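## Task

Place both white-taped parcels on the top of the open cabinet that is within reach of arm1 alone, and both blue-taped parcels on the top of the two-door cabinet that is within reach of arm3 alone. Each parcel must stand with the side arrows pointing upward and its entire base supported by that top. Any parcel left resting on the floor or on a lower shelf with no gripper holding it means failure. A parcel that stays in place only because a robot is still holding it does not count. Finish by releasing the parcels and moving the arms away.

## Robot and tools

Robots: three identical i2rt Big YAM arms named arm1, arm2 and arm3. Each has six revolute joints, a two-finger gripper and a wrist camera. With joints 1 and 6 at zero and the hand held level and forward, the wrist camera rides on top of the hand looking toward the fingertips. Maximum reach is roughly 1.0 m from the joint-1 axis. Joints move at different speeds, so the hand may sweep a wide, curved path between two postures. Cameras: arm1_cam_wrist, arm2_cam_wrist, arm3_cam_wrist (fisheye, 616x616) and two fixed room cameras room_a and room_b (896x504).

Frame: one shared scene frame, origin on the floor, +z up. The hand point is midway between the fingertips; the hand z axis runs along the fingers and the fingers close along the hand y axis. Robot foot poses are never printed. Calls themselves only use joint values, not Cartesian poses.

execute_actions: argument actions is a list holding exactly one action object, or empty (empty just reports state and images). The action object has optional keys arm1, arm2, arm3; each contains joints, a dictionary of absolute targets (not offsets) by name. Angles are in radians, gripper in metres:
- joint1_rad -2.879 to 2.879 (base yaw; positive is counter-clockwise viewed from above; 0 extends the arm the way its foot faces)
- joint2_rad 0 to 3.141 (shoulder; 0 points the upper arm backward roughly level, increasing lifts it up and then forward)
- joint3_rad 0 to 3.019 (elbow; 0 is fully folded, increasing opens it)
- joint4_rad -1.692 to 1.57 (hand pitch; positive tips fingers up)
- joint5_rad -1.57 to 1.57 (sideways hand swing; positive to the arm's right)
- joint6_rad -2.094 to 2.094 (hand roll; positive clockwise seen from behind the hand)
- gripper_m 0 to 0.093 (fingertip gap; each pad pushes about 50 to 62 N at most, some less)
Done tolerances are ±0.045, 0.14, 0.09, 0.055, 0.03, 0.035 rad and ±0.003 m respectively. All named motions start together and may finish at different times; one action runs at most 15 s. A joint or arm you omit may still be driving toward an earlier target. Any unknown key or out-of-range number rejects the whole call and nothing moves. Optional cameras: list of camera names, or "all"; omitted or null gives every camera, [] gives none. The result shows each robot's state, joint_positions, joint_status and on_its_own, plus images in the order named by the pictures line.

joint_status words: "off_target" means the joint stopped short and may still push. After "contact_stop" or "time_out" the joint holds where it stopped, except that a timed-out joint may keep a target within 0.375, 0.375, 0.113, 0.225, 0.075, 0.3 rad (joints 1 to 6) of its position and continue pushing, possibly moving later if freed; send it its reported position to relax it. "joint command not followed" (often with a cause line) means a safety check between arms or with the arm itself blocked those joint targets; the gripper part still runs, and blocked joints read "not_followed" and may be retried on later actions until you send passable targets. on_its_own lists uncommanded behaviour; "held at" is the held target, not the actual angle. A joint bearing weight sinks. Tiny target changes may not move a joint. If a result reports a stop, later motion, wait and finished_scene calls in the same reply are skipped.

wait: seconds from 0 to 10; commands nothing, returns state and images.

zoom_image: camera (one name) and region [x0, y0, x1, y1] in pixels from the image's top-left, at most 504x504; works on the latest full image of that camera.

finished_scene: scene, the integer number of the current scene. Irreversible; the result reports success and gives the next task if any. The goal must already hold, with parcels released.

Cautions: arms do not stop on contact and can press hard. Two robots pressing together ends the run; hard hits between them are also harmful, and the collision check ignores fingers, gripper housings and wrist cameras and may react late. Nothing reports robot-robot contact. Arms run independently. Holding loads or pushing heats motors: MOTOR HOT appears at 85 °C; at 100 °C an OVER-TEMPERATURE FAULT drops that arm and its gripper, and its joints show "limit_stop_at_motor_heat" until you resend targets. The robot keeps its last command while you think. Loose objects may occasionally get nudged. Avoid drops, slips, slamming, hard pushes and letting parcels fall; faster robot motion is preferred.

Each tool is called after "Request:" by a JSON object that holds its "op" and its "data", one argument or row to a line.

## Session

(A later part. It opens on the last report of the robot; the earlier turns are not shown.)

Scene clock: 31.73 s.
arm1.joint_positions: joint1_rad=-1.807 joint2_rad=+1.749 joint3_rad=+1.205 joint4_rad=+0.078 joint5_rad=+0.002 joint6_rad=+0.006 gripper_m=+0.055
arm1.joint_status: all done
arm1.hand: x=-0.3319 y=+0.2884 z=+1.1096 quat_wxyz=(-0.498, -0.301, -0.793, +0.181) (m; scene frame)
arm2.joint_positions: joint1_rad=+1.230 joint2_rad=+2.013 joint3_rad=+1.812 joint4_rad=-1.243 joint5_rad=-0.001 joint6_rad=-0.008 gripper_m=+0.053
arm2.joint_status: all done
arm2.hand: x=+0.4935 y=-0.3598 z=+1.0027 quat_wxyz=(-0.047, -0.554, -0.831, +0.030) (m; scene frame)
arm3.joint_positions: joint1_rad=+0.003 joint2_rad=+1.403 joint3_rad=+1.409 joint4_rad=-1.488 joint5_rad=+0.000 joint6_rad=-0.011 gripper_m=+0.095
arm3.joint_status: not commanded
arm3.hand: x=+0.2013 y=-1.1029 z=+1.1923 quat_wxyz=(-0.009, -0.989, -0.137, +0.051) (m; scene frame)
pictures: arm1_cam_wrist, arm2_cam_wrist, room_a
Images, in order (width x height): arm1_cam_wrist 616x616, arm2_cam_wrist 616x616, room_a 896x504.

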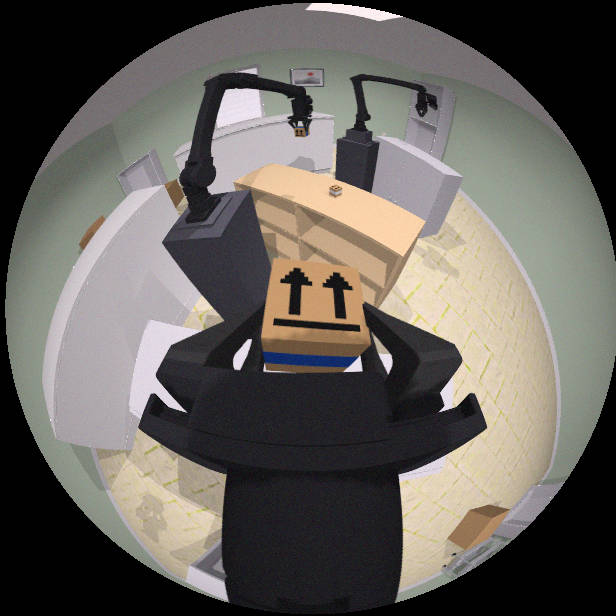

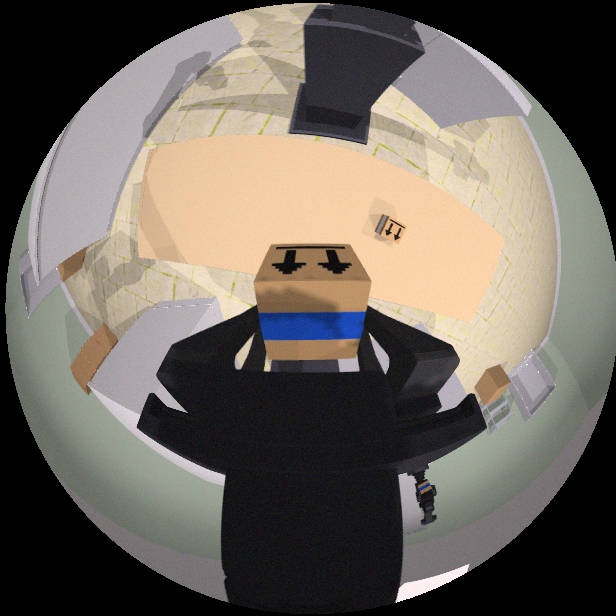

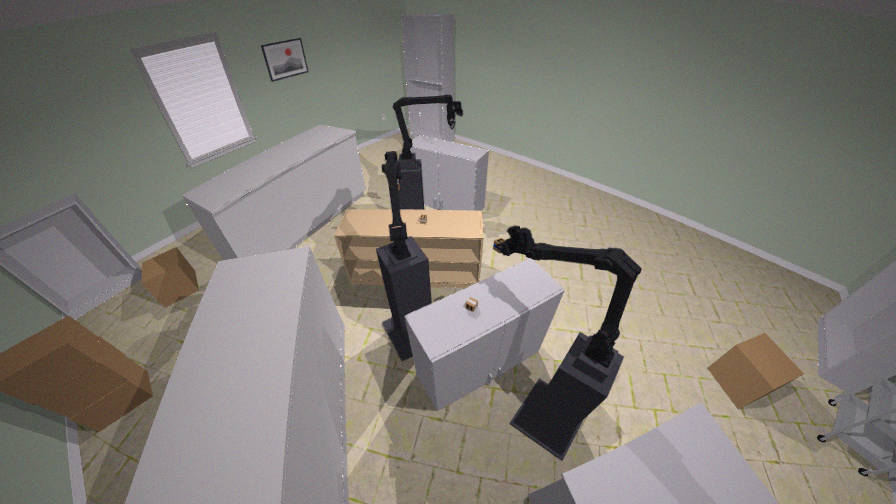

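Request:
{"op": "execute_actions", "data": {
  "actions": [
    {"arm1":{"joints":{"joint2_rad":2.25,"joint3_rad":0.92,"joint4_rad":1.02}},"arm2":{"joints":{"joint2_rad":2.68,"joint3_rad":1.955,"joint4_rad":-0.80}}}
  ],
  "cameras": ["arm1_cam_wrist","arm2_cam_wrist","room_a"]
}}

Scene clock: 34.47 s.
arm1.joint_positions: joint1_rad=-1.805 joint2_rad=+2.227 joint3_rad=+0.902 joint4_rad=+0.993 joint5_rad=-0.001 joint6_rad=+0.002 gripper_m=+0.053
arm1.joint_status: all done
arm1.hand: x=-0.3807 y=+0.3345 z=+0.8646 quat_wxyz=(-0.550, -0.285, -0.759, +0.200) (m; scene frame)
arm2.joint_positions: joint1_rad=+1.230 joint2_rad=+2.649 joint3_rad=+1.950 joint4_rad=-0.808 joint5_rad=-0.001 joint6_rad=-0.007 gripper_m=+0.053
arm2.joint_status: all done
arm2.hand: x=+0.5089 y=-0.3954 z=+0.6367 quat_wxyz=(-0.020, -0.555, -0.831, +0.012) (m; scene frame)
arm3.joint_positions: joint1_rad=+0.003 joint2_rad=+1.403 joint3_rad=+1.409 joint4_rad=-1.488 joint5_rad=+0.000 joint6_rad=-0.011 gripper_m=+0.095
arm3.joint_status: not commanded
arm3.hand: x=+0.2013 y=-1.1029 z=+1.1923 quat_wxyz=(-0.009, -0.989, -0.137, +0.051) (m; scene frame)
pictures: arm1_cam_wrist, arm2_cam_wrist, room_a
Images, in order (width x height): arm1_cam_wrist 616x616, arm2_cam_wrist 616x616, room_a 896x504.

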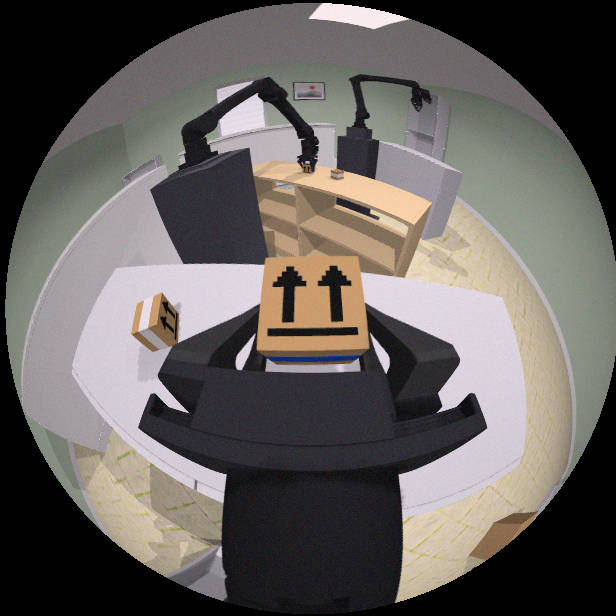

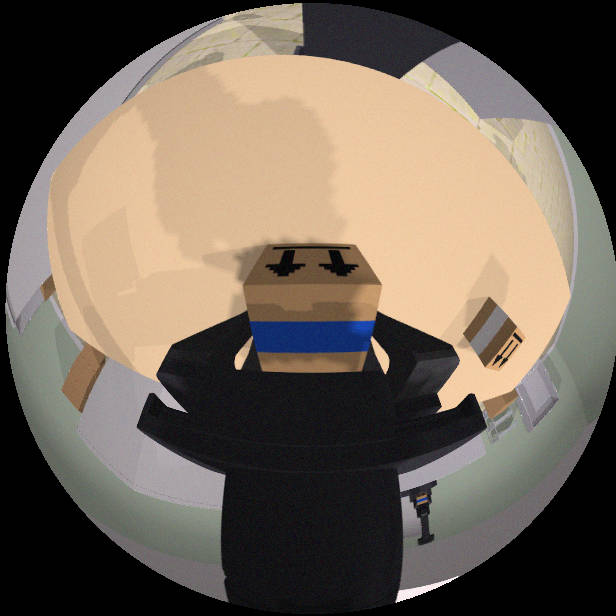

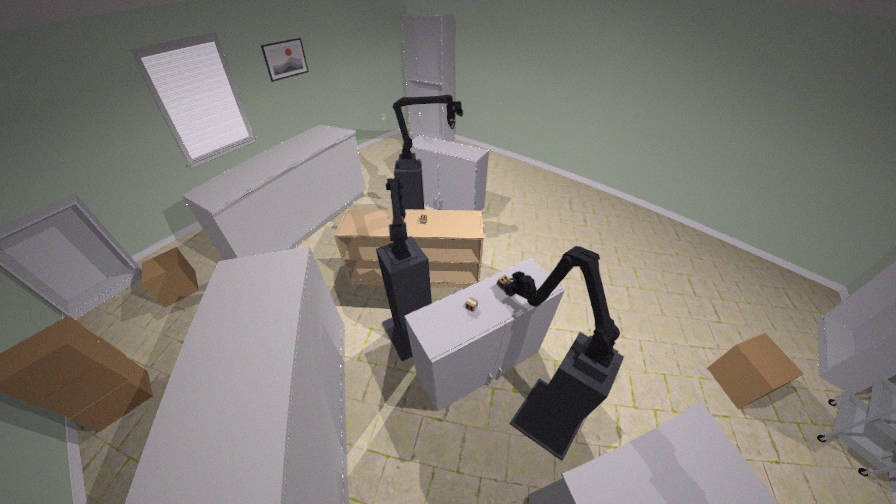

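Request:
{"op": "zoom_image", "data": {
  "camera": "arm1_cam_wrist",
  "region": [270, 120, 370, 200]
}}

Region (270, 120, 370, 200) of arm1_cam_wrist's 616x616 image, scaled by 5.040, with more detail than that image has; it fills the top 403 rows of this view, and the rest is white.

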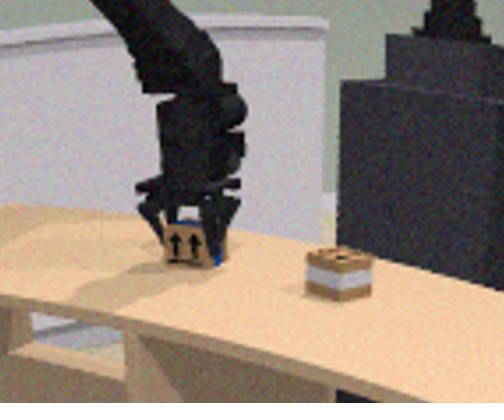

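Request:
{"op": "execute_actions", "data": {
  "actions": [
    {"arm1":{"joints":{"joint2_rad":2.37,"joint3_rad":0.975,"joint4_rad":1.10}},"arm2":{"joints":{"joint2_rad":2.64,"gripper_m":0.093}}}
  ],
  "cameras": ["arm1_cam_wrist","arm2_cam_wrist"]
}}

Scene clock: 37.93 s.
arm1.joint_positions: joint1_rad=-1.805 joint2_rad=+2.359 joint3_rad=+0.959 joint4_rad=+1.075 joint5_rad=-0.001 joint6_rad=+0.002 gripper_m=+0.053
arm1.joint_status: all done
arm1.hand: x=-0.3770 y=+0.3317 z=+0.8204 quat_wxyz=(-0.553, -0.285, -0.757, +0.201) (m; scene frame)
arm2.joint_positions: joint1_rad=+1.230 joint2_rad=+2.649 joint3_rad=+1.949 joint4_rad=-0.808 joint5_rad=-0.001 joint6_rad=-0.007 gripper_m=+0.093
arm2.joint_status: all done
arm2.hand: x=+0.5088 y=-0.3952 z=+0.6367 quat_wxyz=(-0.020, -0.555, -0.831, +0.012) (m; scene frame)
arm3.joint_positions: joint1_rad=+0.003 joint2_rad=+1.403 joint3_rad=+1.409 joint4_rad=-1.488 joint5_rad=+0.000 joint6_rad=-0.011 gripper_m=+0.095
arm3.joint_status: not commanded
arm3.hand: x=+0.2013 y=-1.1029 z=+1.1923 quat_wxyz=(-0.009, -0.989, -0.137, +0.051) (m; scene frame)
pictures: arm1_cam_wrist, arm2_cam_wrist
Images, in order (width x height): arm1_cam_wrist 616x616, arm2_cam_wrist 616x616.

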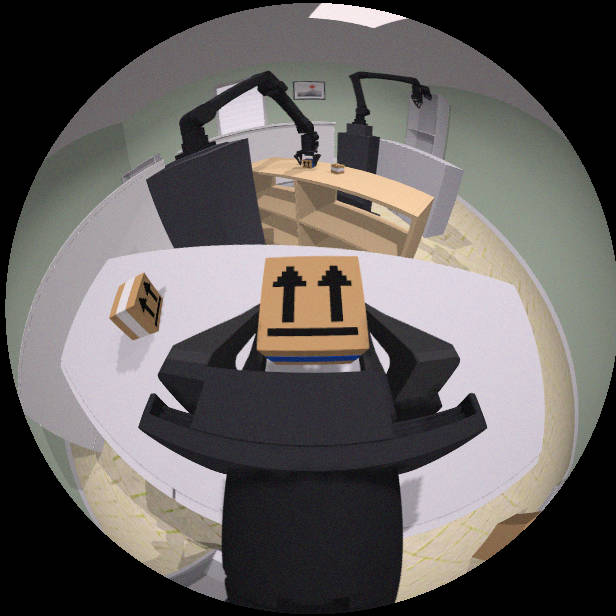

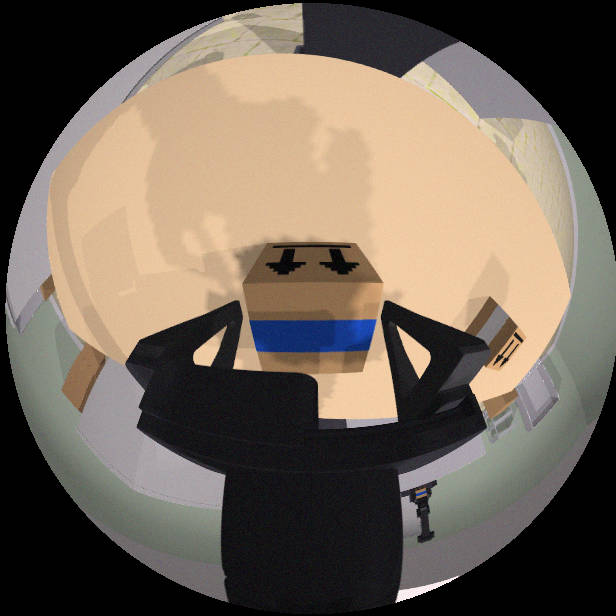

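Request:
{"op": "execute_actions", "data": {
  "actions": [
    {"arm1":{"joints":{"joint2_rad":2.40}},"arm2":{"joints":{"joint2_rad":2.2}}}
  ],
  "cameras": ["arm2_cam_wrist"]
}}

Scene clock: 40.90 s.
arm1.joint_positions: joint1_rad=-1.805 joint2_rad=+2.372 joint3_rad=+0.959 joint4_rad=+1.075 joint5_rad=-0.001 joint6_rad=+0.002 gripper_m=+0.053
arm1.joint_status: all done
arm1.hand: x=-0.3791 y=+0.3337 z=+0.8126 quat_wxyz=(-0.548, -0.286, -0.760, +0.199) (m; scene frame)
arm2.joint_positions: joint1_rad=+1.230 joint2_rad=+2.215 joint3_rad=+1.938 joint4_rad=-0.804 joint5_rad=-0.001 joint6_rad=-0.007 gripper_m=+0.093
arm2.joint_status: all done
arm2.hand: x=+0.5445 y=-0.4848 z=+0.9478 quat_wxyz=(-0.195, -0.540, -0.808, +0.130) (m; scene frame)
arm3.joint_positions: joint1_rad=+0.003 joint2_rad=+1.403 joint3_rad=+1.409 joint4_rad=-1.488 joint5_rad=+0.000 joint6_rad=-0.011 gripper_m=+0.095
arm3.joint_status: not commanded
arm3.hand: x=+0.2013 y=-1.1029 z=+1.1923 quat_wxyz=(-0.009, -0.989, -0.137, +0.051) (m; scene frame)
pictures: arm2_cam_wrist
Images, in order (width x height): arm2_cam_wrist 616x616.

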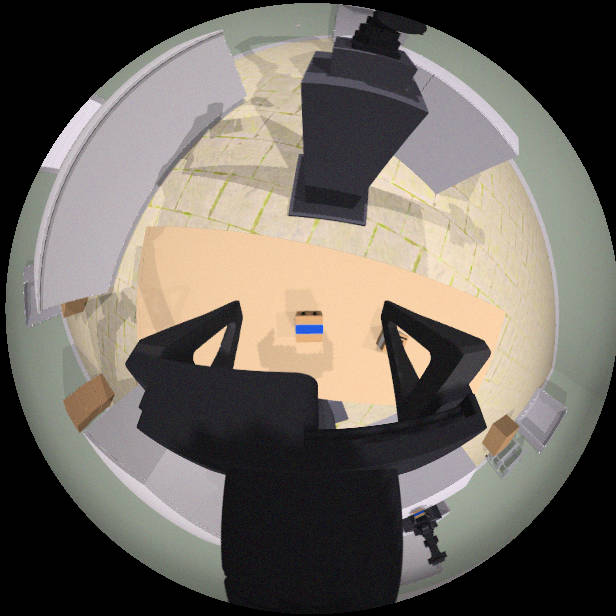

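Request:
{"op": "execute_actions", "data": {
  "actions": [
    {"arm1":{"joints":{"joint2_rad":2.37,"gripper_m":0.093}},"arm2":{"joints":{"joint1_rad":0.935,"joint3_rad":0.99,"joint4_rad":1.28}}}
  ],
  "cameras": ["arm1_cam_wrist"]
}}

Request:
{"op": "execute_actions", "data": {
  "actions": [
    {"arm1":{"joints":{"joint2_rad":1.9}},"arm2":{"joints":{"joint2_rad":2.59}}}
  ],
  "cameras": ["arm1_cam_wrist","arm2_cam_wrist"]
}}

Scene clock: 43.80 s.
arm1.joint_positions: joint1_rad=-1.805 joint2_rad=+2.372 joint3_rad=+0.959 joint4_rad=+1.077 joint5_rad=-0.001 joint6_rad=+0.002 gripper_m=+0.093
arm1.joint_status: all done
arm1.hand: x=-0.3790 y=+0.3336 z=+0.8131 quat_wxyz=(-0.549, -0.286, -0.760, +0.200) (m; scene frame)
arm2.joint_positions: joint1_rad=+0.943 joint2_rad=+2.214 joint3_rad=+0.988 joint4_rad=+1.259 joint5_rad=+0.000 joint6_rad=-0.004 gripper_m=+0.093
arm2.joint_status: all done
arm2.hand: x=+0.3151 y=-0.4308 z=+0.9200 quat_wxyz=(-0.527, -0.469, -0.521, +0.480) (m; scene frame)
arm3.joint_positions: joint1_rad=+0.003 joint2_rad=+1.403 joint3_rad=+1.409 joint4_rad=-1.488 joint5_rad=+0.000 joint6_rad=-0.011 gripper_m=+0.095
arm3.joint_status: not commanded
arm3.hand: x=+0.2013 y=-1.1029 z=+1.1923 quat_wxyz=(-0.009, -0.989, -0.137, +0.051) (m; scene frame)
pictures: arm1_cam_wrist
Images, in order (width x height): arm1_cam_wrist 616x616.

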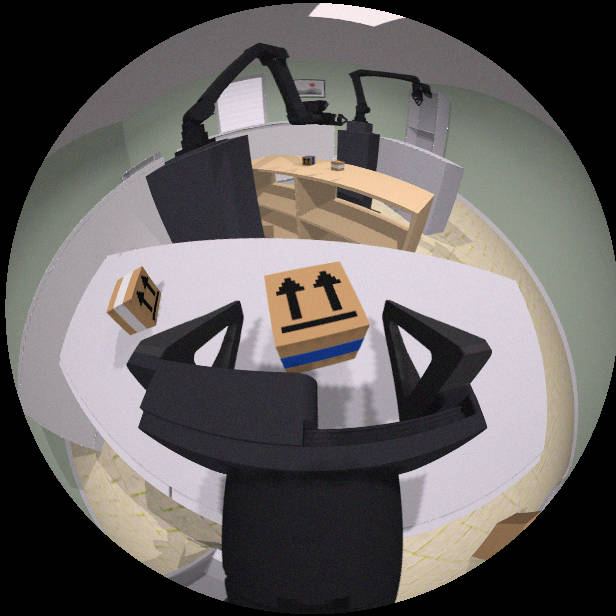

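Scene clock: 45.13 s.
arm1.joint_positions: joint1_rad=-1.805 joint2_rad=+1.872 joint3_rad=+0.959 joint4_rad=+1.093 joint5_rad=-0.001 joint6_rad=+0.002 gripper_m=+0.093
arm1.joint_status: all done
arm1.hand: x=-0.3523 y=+0.3073 z=+1.1400 quat_wxyz=(-0.724, -0.225, -0.595, +0.266) (m; scene frame)
arm2.joint_positions: joint1_rad=+0.943 joint2_rad=+2.603 joint3_rad=+0.982 joint4_rad=+1.270 joint5_rad=+0.000 joint6_rad=-0.004 gripper_m=+0.093
arm2.joint_status: all done
arm2.hand: x=+0.3056 y=-0.3425 z=+0.6803 quat_wxyz=(-0.418, -0.551, -0.613, +0.382) (m; scene frame)
arm3.joint_positions: joint1_rad=+0.003 joint2_rad=+1.403 joint3_rad=+1.409 joint4_rad=-1.488 joint5_rad=+0.000 joint6_rad=-0.011 gripper_m=+0.095
arm3.joint_status: not commanded
arm3.hand: x=+0.2013 y=-1.1029 z=+1.1923 quat_wxyz=(-0.009, -0.989, -0.137, +0.051) (m; scene frame)
pictures: arm1_cam_wrist, arm2_cam_wrist
Images, in order (width x height): arm1_cam_wrist 616x616, arm2_cam_wrist 616x616.

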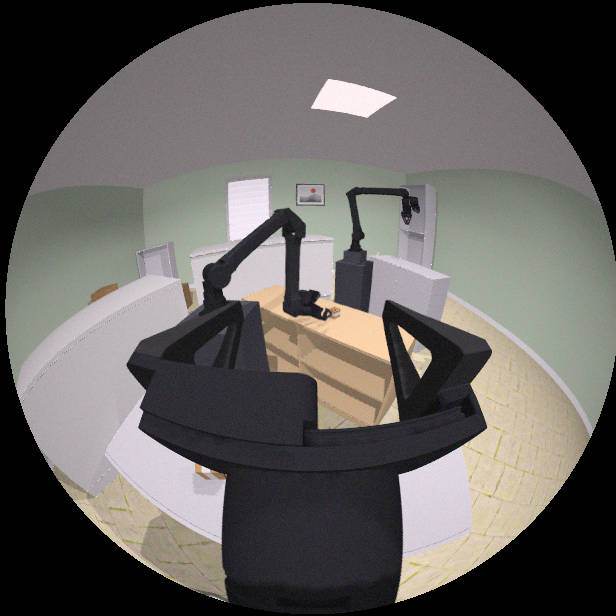

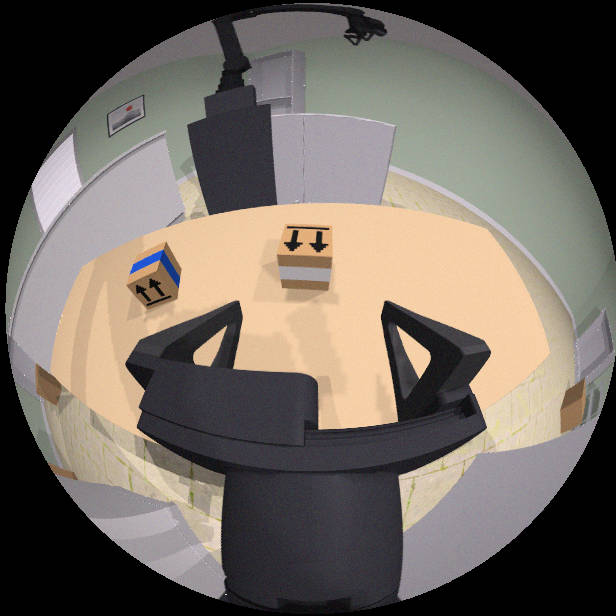

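Request:
{"op": "execute_actions", "data": {
  "actions": [
    {"arm1":{"joints":{"joint1_rad":-1.52,"joint2_rad":2.0,"joint3_rad":2.06,"joint4_rad":-1.28,"joint6_rad":0.06}},"arm2":{"joints":{"joint1_rad":0.96,"joint2_rad":2.65,"joint3_rad":1.375,"joint4_rad":1.03}}}
  ],
  "cameras": []
}}

Request:
{"op": "execute_actions", "data": {
  "actions": [
    {"arm1":{"joints":{"joint2_rad":2.30}},"arm2":{"joints":{"joint2_rad":2.725}}}
  ],
  "cameras": ["arm1_cam_wrist","arm2_cam_wrist"]
}}

Scene clock: 50.10 s.
arm1.joint_positions: joint1_rad=-1.515 joint2_rad=+1.993 joint3_rad=+2.003 joint4_rad=-1.266 joint5_rad=-0.002 joint6_rad=+0.051 gripper_m=+0.093
arm1.joint_status: all done
arm1.hand: x=-0.2271 y=+0.4630 z=+1.1462 quat_wxyz=(-0.161, -0.231, -0.959, +0.028) (m; scene frame)
arm2.joint_positions: joint1_rad=+0.952 joint2_rad=+2.653 joint3_rad=+1.365 joint4_rad=+1.040 joint5_rad=+0.000 joint6_rad=-0.004 gripper_m=+0.093
arm2.joint_status: all done
arm2.hand: x=+0.3262 y=-0.4808 z=+0.6983 quat_wxyz=(-0.451, -0.528, -0.593, +0.407) (m; scene frame)
arm3.joint_positions: joint1_rad=+0.003 joint2_rad=+1.403 joint3_rad=+1.409 joint4_rad=-1.488 joint5_rad=+0.000 joint6_rad=-0.011 gripper_m=+0.095
arm3.joint_status: not commanded
arm3.hand: x=+0.2013 y=-1.1029 z=+1.1923 quat_wxyz=(-0.009, -0.989, -0.137, +0.051) (m; scene frame)
pictures: none
No camera images: the call's "cameras" was empty. Leave "cameras" out to get every camera's image.

Scene clock: 51.37 s.
arm1.joint_positions: joint1_rad=-1.515 joint2_rad=+2.320 joint3_rad=+2.038 joint4_rad=-1.269 joint5_rad=-0.002 joint6_rad=+0.051 gripper_m=+0.093
arm1.joint_status: all done
arm1.hand: x=-0.2206 y=+0.4610 z=+0.9372 quat_wxyz=(-0.016, -0.234, -0.972, +0.000) (m; scene frame)
arm2.joint_positions: joint1_rad=+0.952 joint2_rad=+2.736 joint3_rad=+1.365 joint4_rad=+1.036 joint5_rad=+0.000 joint6_rad=-0.004 gripper_m=+0.093
arm2.joint_status: all done
arm2.hand: x=+0.3229 y=-0.4517 z=+0.6403 quat_wxyz=(-0.425, -0.546, -0.612, +0.384) (m; scene frame)
arm3.joint_positions: joint1_rad=+0.003 joint2_rad=+1.403 joint3_rad=+1.409 joint4_rad=-1.488 joint5_rad=+0.000 joint6_rad=-0.011 gripper_m=+0.095
arm3.joint_status: not commanded
arm3.hand: x=+0.2013 y=-1.1029 z=+1.1923 quat_wxyz=(-0.009, -0.989, -0.137, +0.051) (m; scene frame)
pictures: arm1_cam_wrist, arm2_cam_wrist
Images, in order (width x height): arm1_cam_wrist 616x616, arm2_cam_wrist 616x616.

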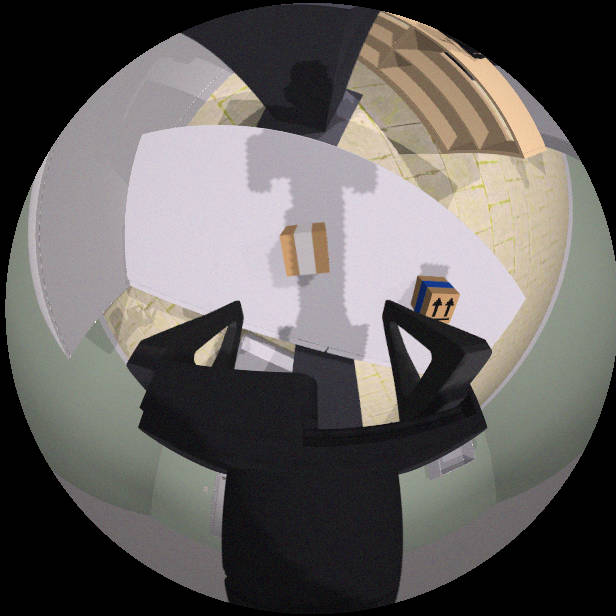

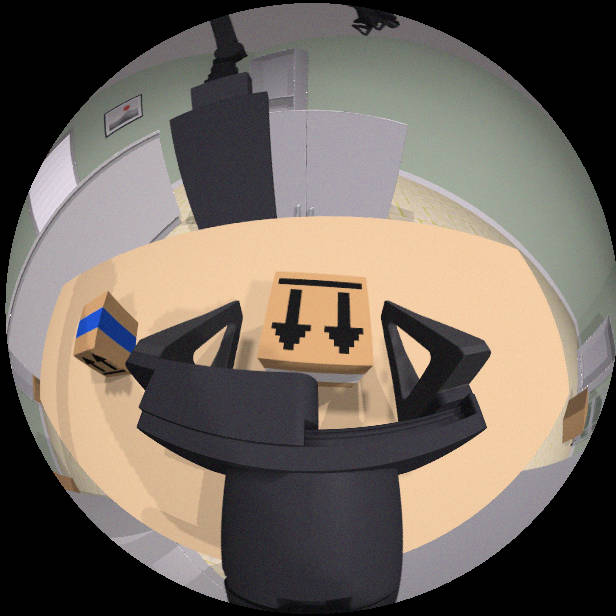

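Request:
{"op": "execute_actions", "data": {
  "actions": [
    {"arm1":{"joints":{"joint1_rad":-1.495,"joint2_rad":2.445,"joint3_rad":1.945,"joint4_rad":-1.02,"joint6_rad":0.0}},"arm2":{"joints":{"gripper_m":0.03}}}
  ],
  "cameras": ["arm1_cam_wrist","arm2_cam_wrist"]
}}

Scene clock: 53.67 s.
arm1.joint_positions: joint1_rad=-1.505 joint2_rad=+2.441 joint3_rad=+1.941 joint4_rad=-1.034 joint5_rad=-0.002 joint6_rad=+0.009 gripper_m=+0.093
arm1.joint_status: all done
arm1.hand: x=-0.2178 y=+0.4677 z=+0.8218 quat_wxyz=(-0.025, -0.209, -0.978, +0.003) (m; scene frame)
arm2.joint_positions: joint1_rad=+0.952 joint2_rad=+2.736 joint3_rad=+1.365 joint4_rad=+1.036 joint5_rad=+0.000 joint6_rad=-0.004 gripper_m=+0.049
arm2.joint_status: gripper_m off_target (ended at +0.049, target +0.030)
arm2.hand: x=+0.3229 y=-0.4517 z=+0.6403 quat_wxyz=(-0.425, -0.546, -0.612, +0.384) (m; scene frame)
arm3.joint_positions: joint1_rad=+0.003 joint2_rad=+1.403 joint3_rad=+1.409 joint4_rad=-1.488 joint5_rad=+0.000 joint6_rad=-0.011 gripper_m=+0.095
arm3.joint_status: not commanded
arm3.hand: x=+0.2013 y=-1.1029 z=+1.1923 quat_wxyz=(-0.009, -0.989, -0.137, +0.051) (m; scene frame)
pictures: arm1_cam_wrist, arm2_cam_wrist
Images, in order (width x height): arm1_cam_wrist 616x616, arm2_cam_wrist 616x616.

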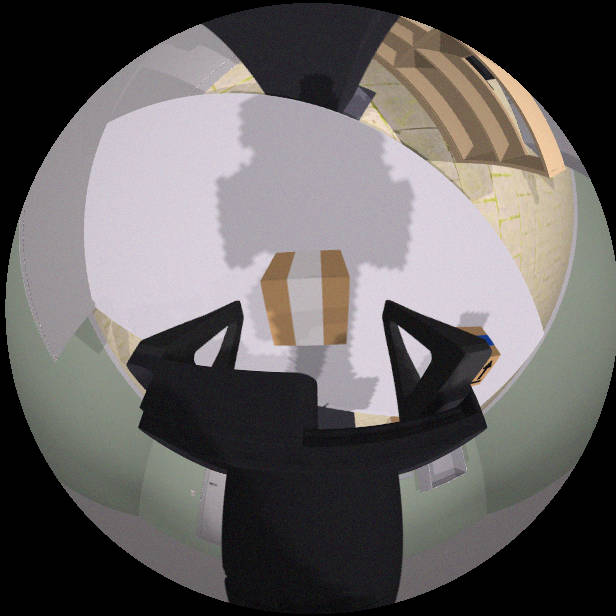

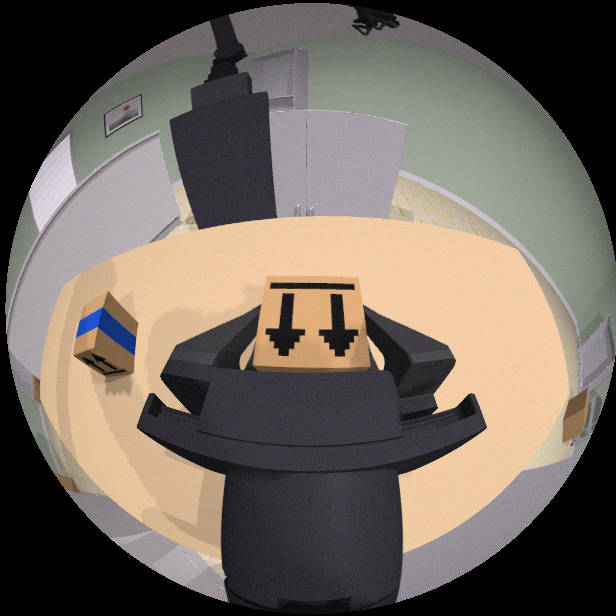

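Request:
{"op": "execute_actions", "data": {
  "actions": [
    {"arm1":{"joints":{"joint2_rad":2.49}},"arm2":{"joints":{"joint2_rad":2.2}}}
  ],
  "cameras": ["arm1_cam_wrist"]
}}

Scene clock: 55.90 s.
arm1.joint_positions: joint1_rad=-1.505 joint2_rad=+2.449 joint3_rad=+1.941 joint4_rad=-1.034 joint5_rad=-0.002 joint6_rad=+0.009 gripper_m=+0.093
arm1.joint_status: all done
arm1.hand: x=-0.2194 y=+0.4684 z=+0.8166 quat_wxyz=(-0.021, -0.209, -0.978, +0.002) (m; scene frame)
arm2.joint_positions: joint1_rad=+0.952 joint2_rad=+2.213 joint3_rad=+1.362 joint4_rad=+1.026 joint5_rad=+0.000 joint6_rad=-0.004 gripper_m=+0.049
arm2.joint_status: all done
arm2.hand: x=+0.3346 y=-0.5499 z=+1.0253 quat_wxyz=(-0.565, -0.432, -0.484, +0.510) (m; scene frame)
arm3.joint_positions: joint1_rad=+0.003 joint2_rad=+1.403 joint3_rad=+1.409 joint4_rad=-1.488 joint5_rad=+0.000 joint6_rad=-0.011 gripper_m=+0.095
arm3.joint_status: not commanded
arm3.hand: x=+0.2013 y=-1.1029 z=+1.1923 quat_wxyz=(-0.009, -0.989, -0.137, +0.051) (m; scene frame)
pictures: arm1_cam_wrist
Images, in order (width x height): arm1_cam_wrist 616x616.

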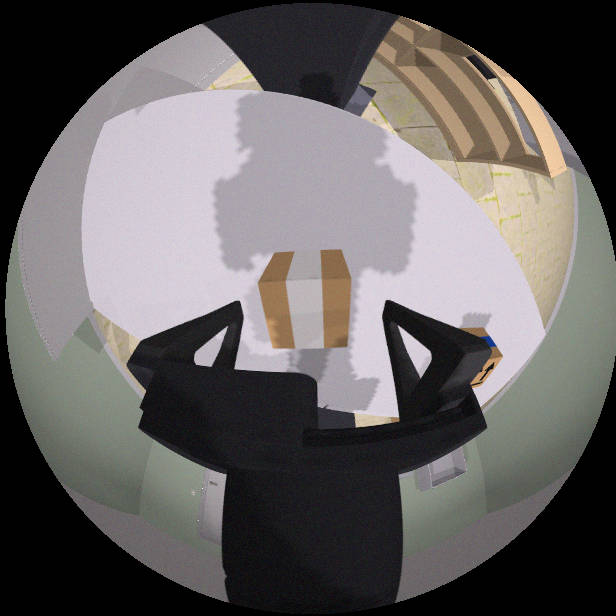

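Request:
{"op": "execute_actions", "data": {
  "actions": [
    {"arm1":{"joints":{"joint2_rad":2.52}},"arm2":{"joints":{"joint1_rad":0.0,"joint2_rad":1.7,"joint3_rad":1.5,"joint4_rad":-1.5}}}
  ],
  "cameras": ["arm1_cam_wrist","arm2_cam_wrist"]
}}

Scene clock: 58.83 s.
arm1.joint_positions: joint1_rad=-1.505 joint2_rad=+2.488 joint3_rad=+1.941 joint4_rad=-1.034 joint5_rad=-0.002 joint6_rad=+0.009 gripper_m=+0.093
arm1.joint_status: all done
arm1.hand: x=-0.2283 y=+0.4724 z=+0.7898 quat_wxyz=(-0.002, -0.209, -0.978, -0.002) (m; scene frame)
arm2.joint_positions: joint1_rad=-0.004 joint2_rad=+1.720 joint3_rad=+1.476 joint4_rad=-1.489 joint5_rad=+0.002 joint6_rad=-0.004 gripper_m=+0.049
arm2.joint_status: all done
arm2.hand: x=-0.1088 y=-0.0720 z=+1.0458 quat_wxyz=(+0.038, -0.931, -0.354, -0.077) (m; scene frame)
arm3.joint_positions: joint1_rad=+0.003 joint2_rad=+1.403 joint3_rad=+1.409 joint4_rad=-1.488 joint5_rad=+0.000 joint6_rad=-0.011 gripper_m=+0.095
arm3.joint_status: not commanded
arm3.hand: x=+0.2013 y=-1.1029 z=+1.1923 quat_wxyz=(-0.009, -0.989, -0.137, +0.051) (m; scene frame)
pictures: arm1_cam_wrist, arm2_cam_wrist
Images, in order (width x height): arm1_cam_wrist 616x616, arm2_cam_wrist 616x616.

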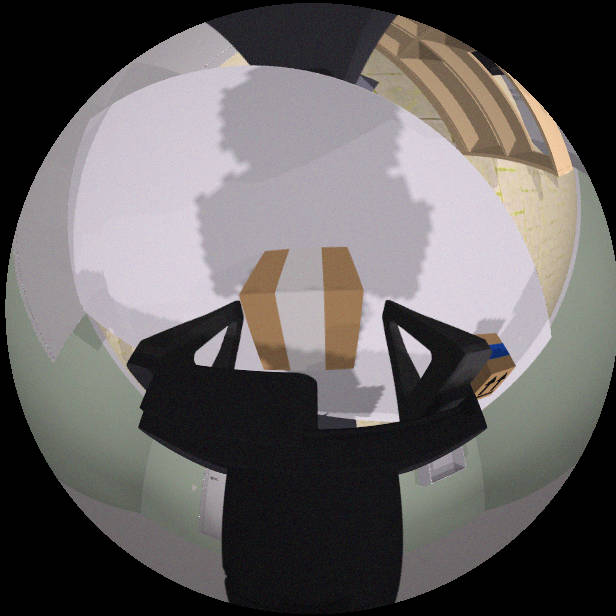

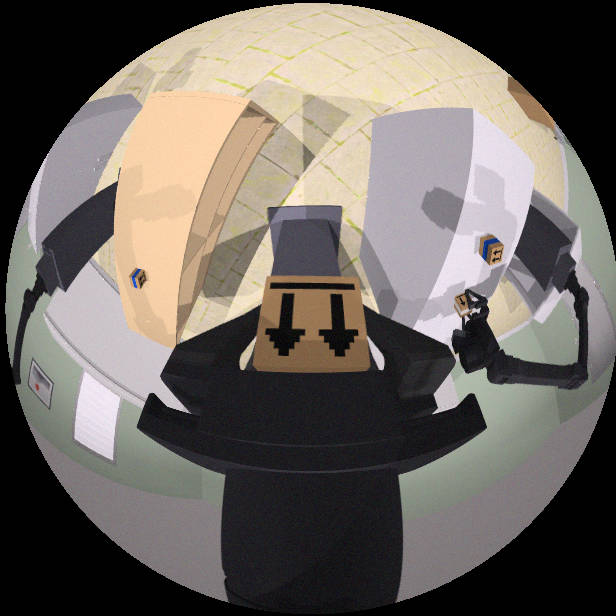

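Request:
{"op": "execute_actions", "data": {
  "actions": [
    {"arm1":{"joints":{"joint2_rad":2.49,"gripper_m":0.03}},"arm3":{"joints":{"joint1_rad":-1.66,"joint2_rad":2.27,"joint3_rad":1.56,"joint4_rad":-0.81,"joint6_rad":-0.22}}}
  ],
  "cameras": ["arm1_cam_wrist","arm3_cam_wrist"]
}}

Scene clock: 61.37 s.
arm1.joint_positions: joint1_rad=-1.505 joint2_rad=+2.488 joint3_rad=+1.941 joint4_rad=-1.033 joint5_rad=-0.001 joint6_rad=+0.008 gripper_m=+0.049
arm1.joint_status: gripper_m off_target (ended at +0.049, target +0.030); the others done
arm1.hand: x=-0.2282 y=+0.4723 z=+0.7898 quat_wxyz=(-0.002, -0.208, -0.978, -0.002) (m; scene frame)
arm2.joint_positions: joint1_rad=-0.004 joint2_rad=+1.720 joint3_rad=+1.476 joint4_rad=-1.489 joint5_rad=+0.002 joint6_rad=-0.004 gripper_m=+0.049
arm2.joint_status: not commanded
arm2.hand: x=-0.1088 y=-0.0720 z=+1.0458 quat_wxyz=(+0.038, -0.931, -0.354, -0.077) (m; scene frame)
arm3.joint_positions: joint1_rad=-1.667 joint2_rad=+2.295 joint3_rad=+1.547 joint4_rad=-0.816 joint5_rad=+0.001 joint6_rad=-0.207 gripper_m=+0.095
arm3.joint_status: all done
arm3.hand: x=+0.5116 y=-0.3971 z=+0.7736 quat_wxyz=(-0.004, -0.826, +0.564, +0.005) (m; scene frame)
pictures: arm1_cam_wrist, arm3_cam_wrist
Images, in order (width x height): arm1_cam_wrist 616x616, arm3_cam_wrist 616x616.

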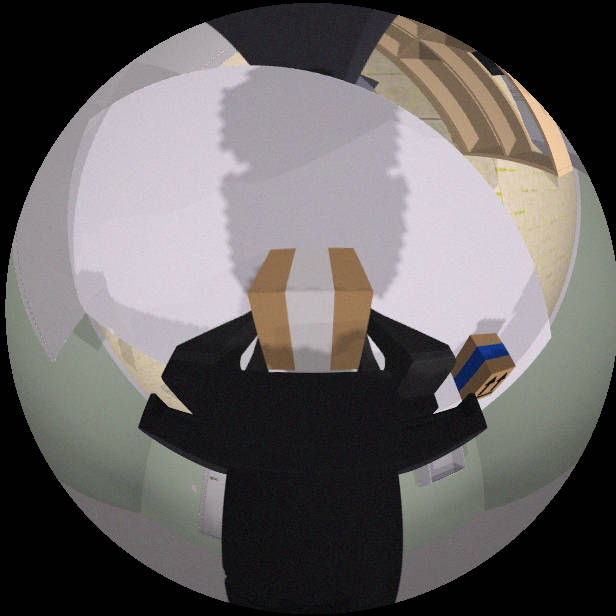

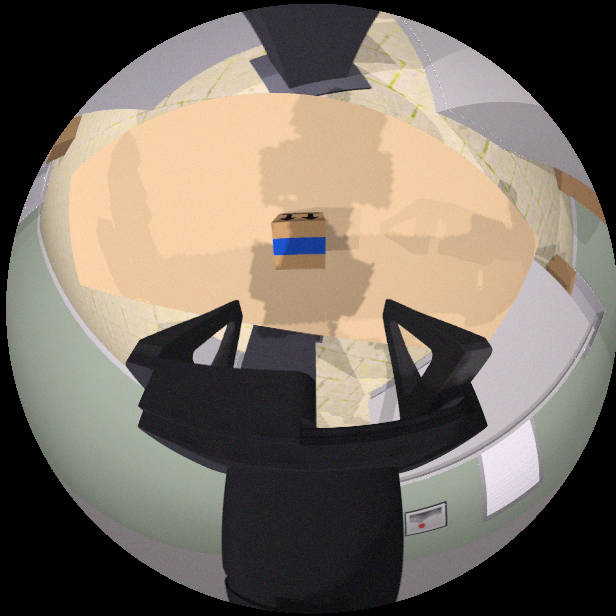

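Request:
{"op": "execute_actions", "data": {
  "actions": [
    {"arm1":{"joints":{"joint2_rad":2.1,"joint3_rad":1.75,"joint4_rad":-1.2}},"arm3":{"joints":{"joint1_rad":-1.635,"joint2_rad":2.52,"joint3_rad":1.63,"joint4_rad":-0.63}}}
  ],
  "cameras": ["arm1_cam_wrist","arm3_cam_wrist"]
}}

Scene clock: 63.70 s.
arm1.joint_positions: joint1_rad=-1.505 joint2_rad=+2.071 joint3_rad=+1.741 joint4_rad=-1.190 joint5_rad=-0.001 joint6_rad=+0.008 gripper_m=+0.049
arm1.joint_status: all done
arm1.hand: x=-0.2776 y=+0.4931 z=+0.9876 quat_wxyz=(-0.031, -0.208, -0.978, +0.004) (m; scene frame)
arm2.joint_positions: joint1_rad=-0.004 joint2_rad=+1.720 joint3_rad=+1.476 joint4_rad=-1.489 joint5_rad=+0.002 joint6_rad=-0.004 gripper_m=+0.049
arm2.joint_status: not commanded
arm2.hand: x=-0.1088 y=-0.0720 z=+1.0458 quat_wxyz=(+0.038, -0.931, -0.354, -0.077) (m; scene frame)
arm3.joint_positions: joint1_rad=-1.638 joint2_rad=+2.546 joint3_rad=+1.616 joint4_rad=-0.642 joint5_rad=+0.001 joint6_rad=-0.207 gripper_m=+0.095
arm3.joint_status: all done
arm3.hand: x=+0.4929 y=-0.4049 z=+0.6451 quat_wxyz=(-0.007, -0.834, +0.552, +0.002) (m; scene frame)
pictures: arm1_cam_wrist, arm3_cam_wrist
Images, in order (width x height): arm1_cam_wrist 616x616, arm3_cam_wrist 616x616.

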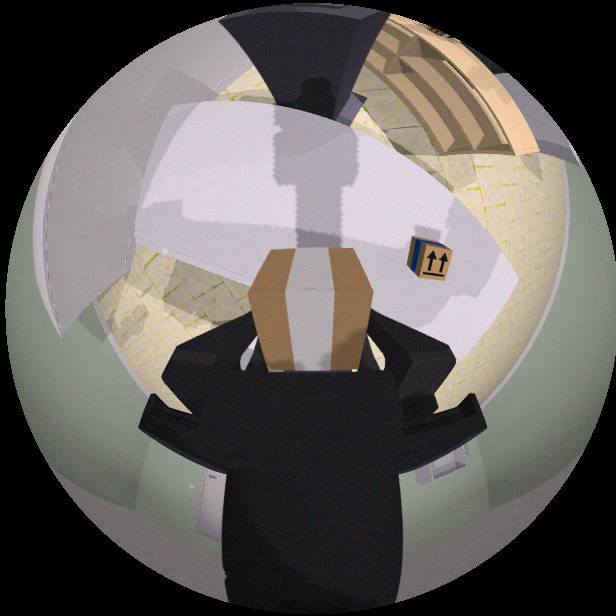

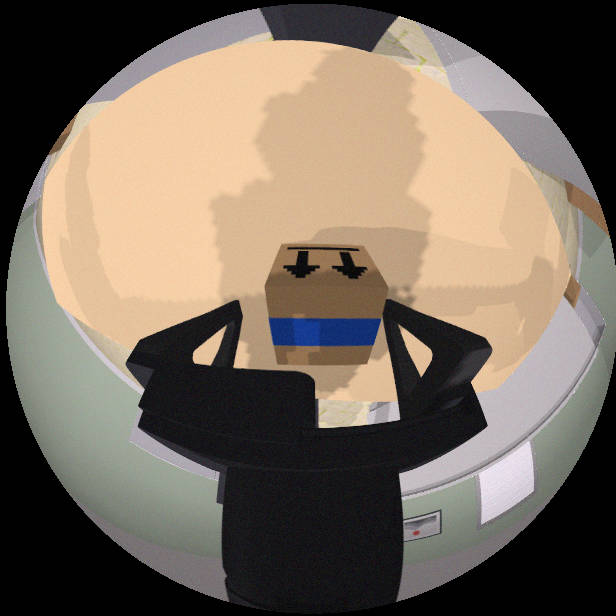

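Request:
{"op": "execute_actions", "data": {
  "actions": [
    {"arm1":{"joints":{"joint1_rad":1.1,"joint2_rad":1.8,"joint3_rad":1.52,"joint4_rad":-1.27}},"arm2":{"joints":{"joint1_rad":-0.7}},"arm3":{"joints":{"joint2_rad":2.54,"gripper_m":0.03}}}
  ],
  "cameras": ["arm1_cam_wrist","arm3_cam_wrist"]
}}

Scene clock: 67.07 s.
arm1.joint_positions: joint1_rad=+1.106 joint2_rad=+1.797 joint3_rad=+1.528 joint4_rad=-1.258 joint5_rad=-0.002 joint6_rad=+0.007 gripper_m=+0.049
arm1.joint_status: all done
arm1.hand: x=-1.1865 y=+1.1947 z=+1.0505 quat_wxyz=(-0.011, +0.889, -0.457, -0.013) (m; scene frame)
arm2.joint_positions: joint1_rad=-0.708 joint2_rad=+1.720 joint3_rad=+1.476 joint4_rad=-1.489 joint5_rad=+0.002 joint6_rad=-0.004 gripper_m=+0.049
arm2.joint_status: all done
arm2.hand: x=-0.2274 y=+0.2342 z=+1.0513 quat_wxyz=(+0.009, -0.997, -0.011, -0.079) (m; scene frame)
arm3.joint_positions: joint1_rad=-1.638 joint2_rad=+2.546 joint3_rad=+1.616 joint4_rad=-0.642 joint5_rad=+0.001 joint6_rad=-0.208 gripper_m=+0.053
arm3.joint_status: gripper_m off_target (ended at +0.053, target +0.030); the others done
arm3.hand: x=+0.4929 y=-0.4049 z=+0.6451 quat_wxyz=(-0.007, -0.834, +0.551, +0.002) (m; scene frame)
pictures: arm1_cam_wrist, arm3_cam_wrist
Images, in order (width x height): arm1_cam_wrist 616x616, arm3_cam_wrist 616x616.

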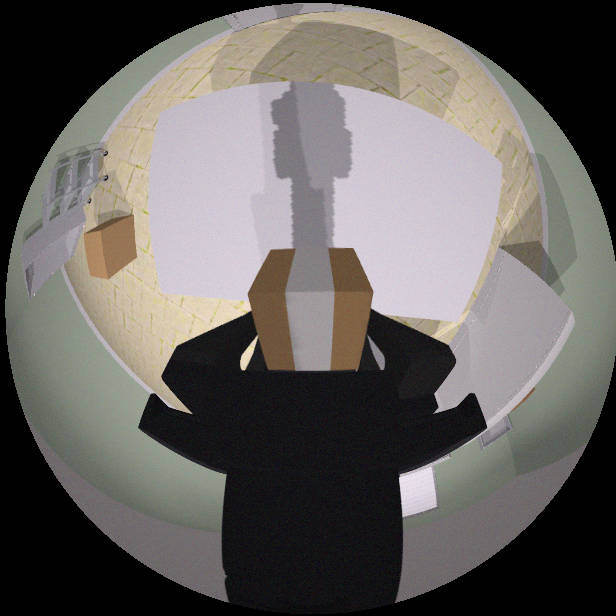

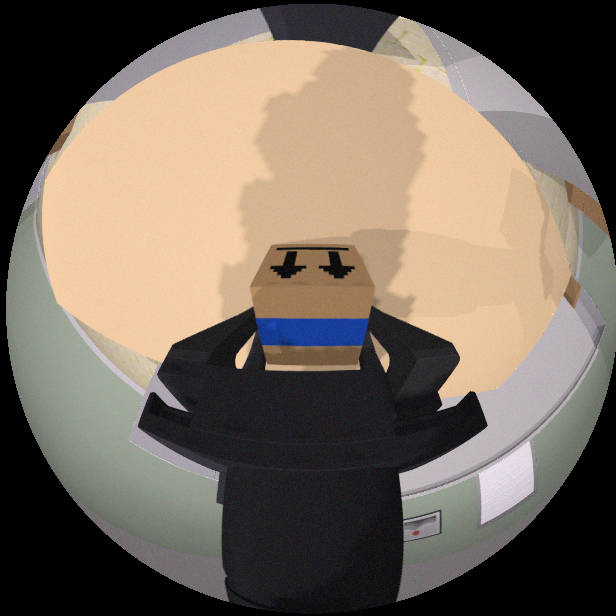

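Request:
{"op": "execute_actions", "data": {
  "actions": [
    {"arm1":{"joints":{"joint2_rad":2.12,"joint3_rad":1.39,"joint4_rad":-0.82}},"arm2":{"joints":{"joint1_rad":-1.16,"joint2_rad":2.15,"joint3_rad":1.58,"joint4_rad":-1.305}},"arm3":{"joints":{"joint2_rad":1.9,"joint4_rad":-1.25}}}
  ],
  "cameras": ["arm1_cam_wrist","arm2_cam_wrist","room_a"]
}}

Scene clock: 72.00 s.
arm1.joint_positions: joint1_rad=+1.106 joint2_rad=+2.142 joint3_rad=+1.376 joint4_rad=-0.834 joint5_rad=-0.002 joint6_rad=+0.007 gripper_m=+0.049
arm1.joint_status: all done
arm1.hand: x=-1.1830 y=+1.1939 z=+0.8150 quat_wxyz=(+0.005, +0.889, -0.457, +0.019) (m; scene frame)
arm2.joint_positions: joint1_rad=-1.157 joint2_rad=+2.162 joint3_rad=+1.552 joint4_rad=-1.309 joint5_rad=+0.001 joint6_rad=-0.004 gripper_m=+0.049
arm2.joint_status: all done
arm2.hand: x=-0.2235 y=+0.4621 z=+0.8523 quat_wxyz=(-0.029, -0.963, +0.209, -0.165) (m; scene frame)
arm3.joint_positions: joint1_rad=-1.638 joint2_rad=+1.905 joint3_rad=+1.615 joint4_rad=-1.238 joint5_rad=+0.001 joint6_rad=-0.208 gripper_m=+0.053
arm3.joint_status: all done
arm3.hand: x=+0.5005 y=-0.4164 z=+1.0219 quat_wxyz=(+0.009, -0.834, +0.551, +0.018) (m; scene frame)
pictures: arm1_cam_wrist, arm2_cam_wrist, room_a
Images, in order (width x height): arm1_cam_wrist 616x616, arm2_cam_wrist 616x616, room_a 896x504.

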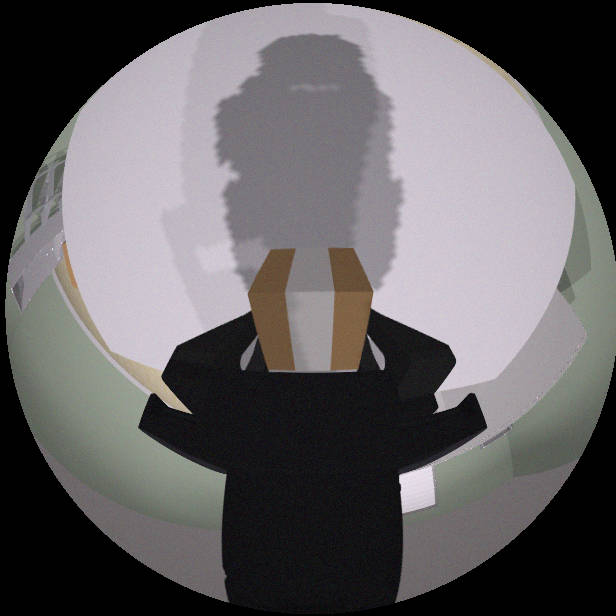

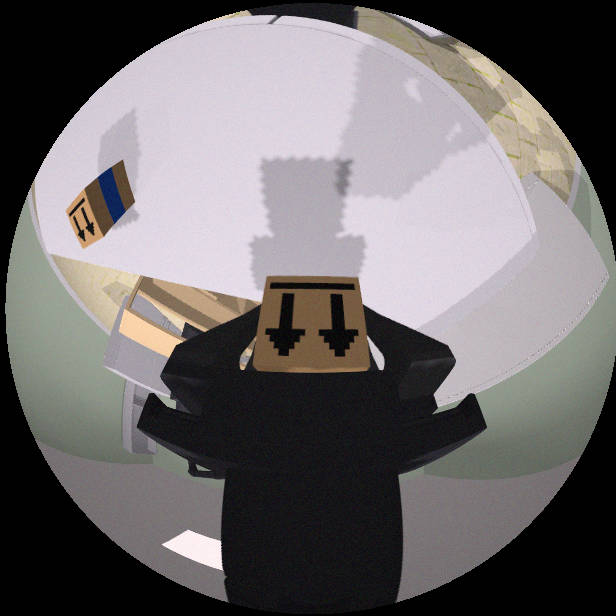

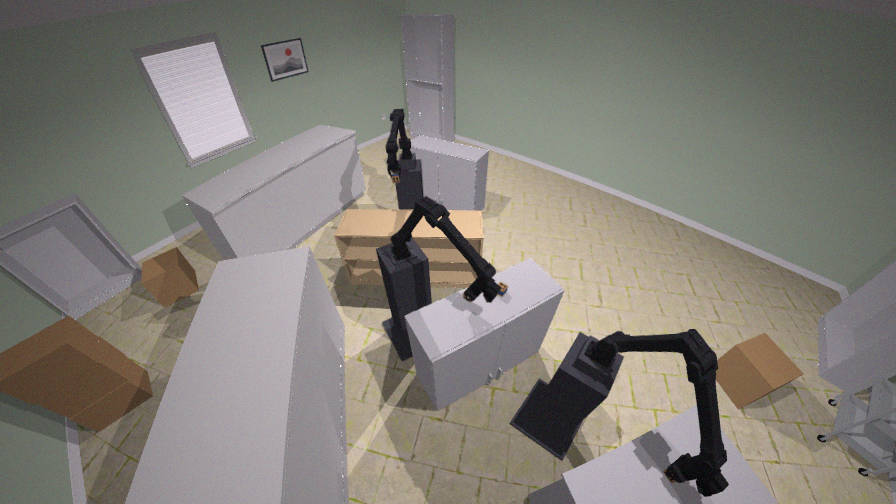

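Request:
{"op": "execute_actions", "data": {
  "actions": [
    {"arm1":{"joints":{"joint3_rad":1.325,"joint4_rad":-0.75}},"arm2":{"joints":{"joint2_rad":2.23,"joint3_rad":1.565,"joint4_rad":-1.21}},"arm3":{"joints":{"joint1_rad":1.2,"joint6_rad":0}}}
  ],
  "cameras": ["arm1_cam_wrist","arm2_cam_wrist","arm3_cam_wrist"]
}}

Scene clock: 76.20 s.
arm1.joint_positions: joint1_rad=+1.106 joint2_rad=+2.138 joint3_rad=+1.334 joint4_rad=-0.764 joint5_rad=-0.002 joint6_rad=+0.007 gripper_m=+0.049
arm1.joint_status: all done
arm1.hand: x=-1.1809 y=+1.1911 z=+0.8056 quat_wxyz=(-0.002, +0.890, -0.457, +0.005) (m; scene frame)
arm2.joint_positions: joint1_rad=-1.157 joint2_rad=+2.243 joint3_rad=+1.552 joint4_rad=-1.219 joint5_rad=+0.001 joint6_rad=-0.004 gripper_m=+0.049
arm2.joint_status: all done
arm2.hand: x=-0.2280 y=+0.4648 z=+0.8044 quat_wxyz=(-0.029, -0.964, +0.209, -0.161) (m; scene frame)
arm3.joint_positions: joint1_rad=+1.208 joint2_rad=+1.905 joint3_rad=+1.615 joint4_rad=-1.238 joint5_rad=-0.001 joint6_rad=-0.013 gripper_m=+0.053
arm3.joint_status: all done
arm3.hand: x=+0.5542 y=-1.5759 z=+1.0300 quat_wxyz=(-0.013, -0.737, -0.675, +0.023) (m; scene frame)
pictures: arm1_cam_wrist, arm2_cam_wrist, arm3_cam_wrist
Images, in order (width x height): arm1_cam_wrist 616x616, arm2_cam_wrist 616x616, arm3_cam_wrist 616x616.

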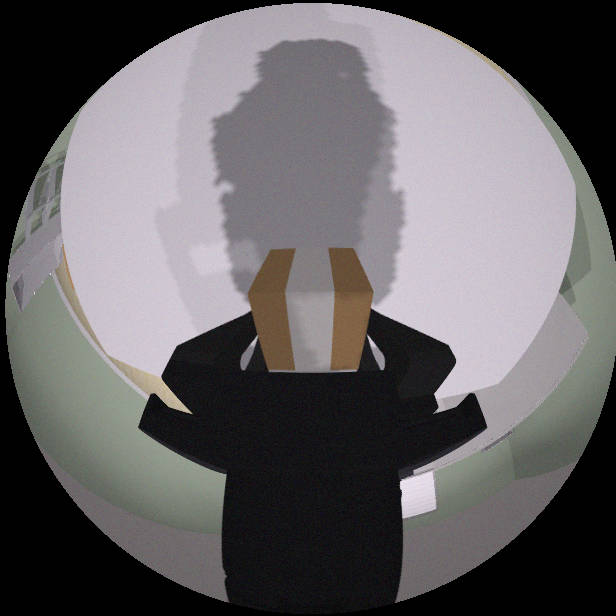

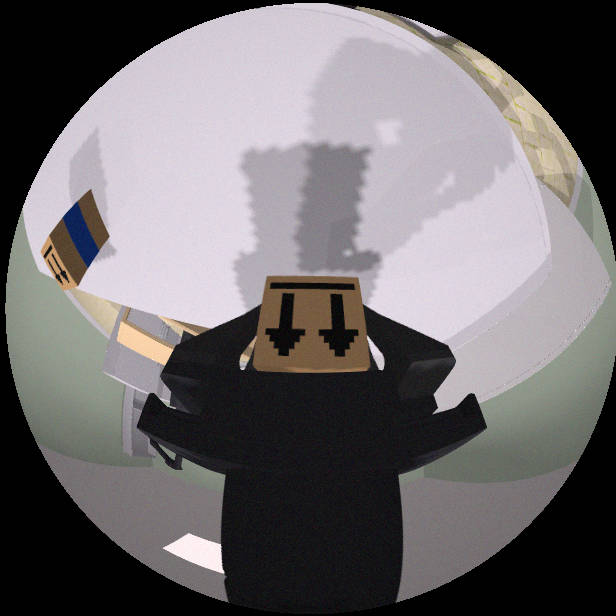

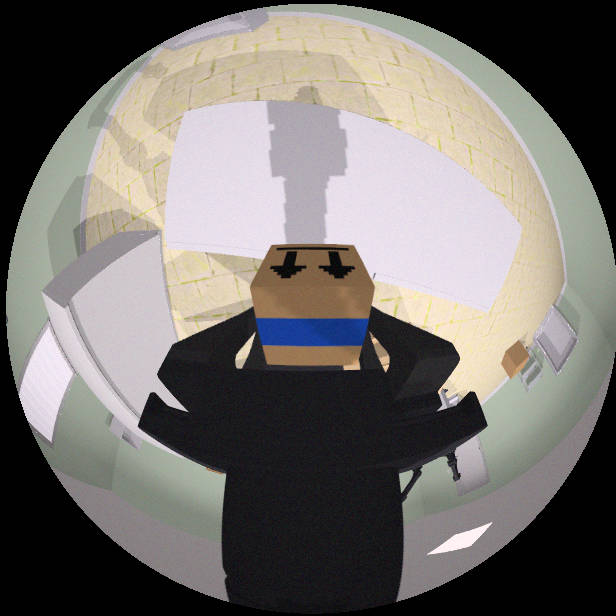

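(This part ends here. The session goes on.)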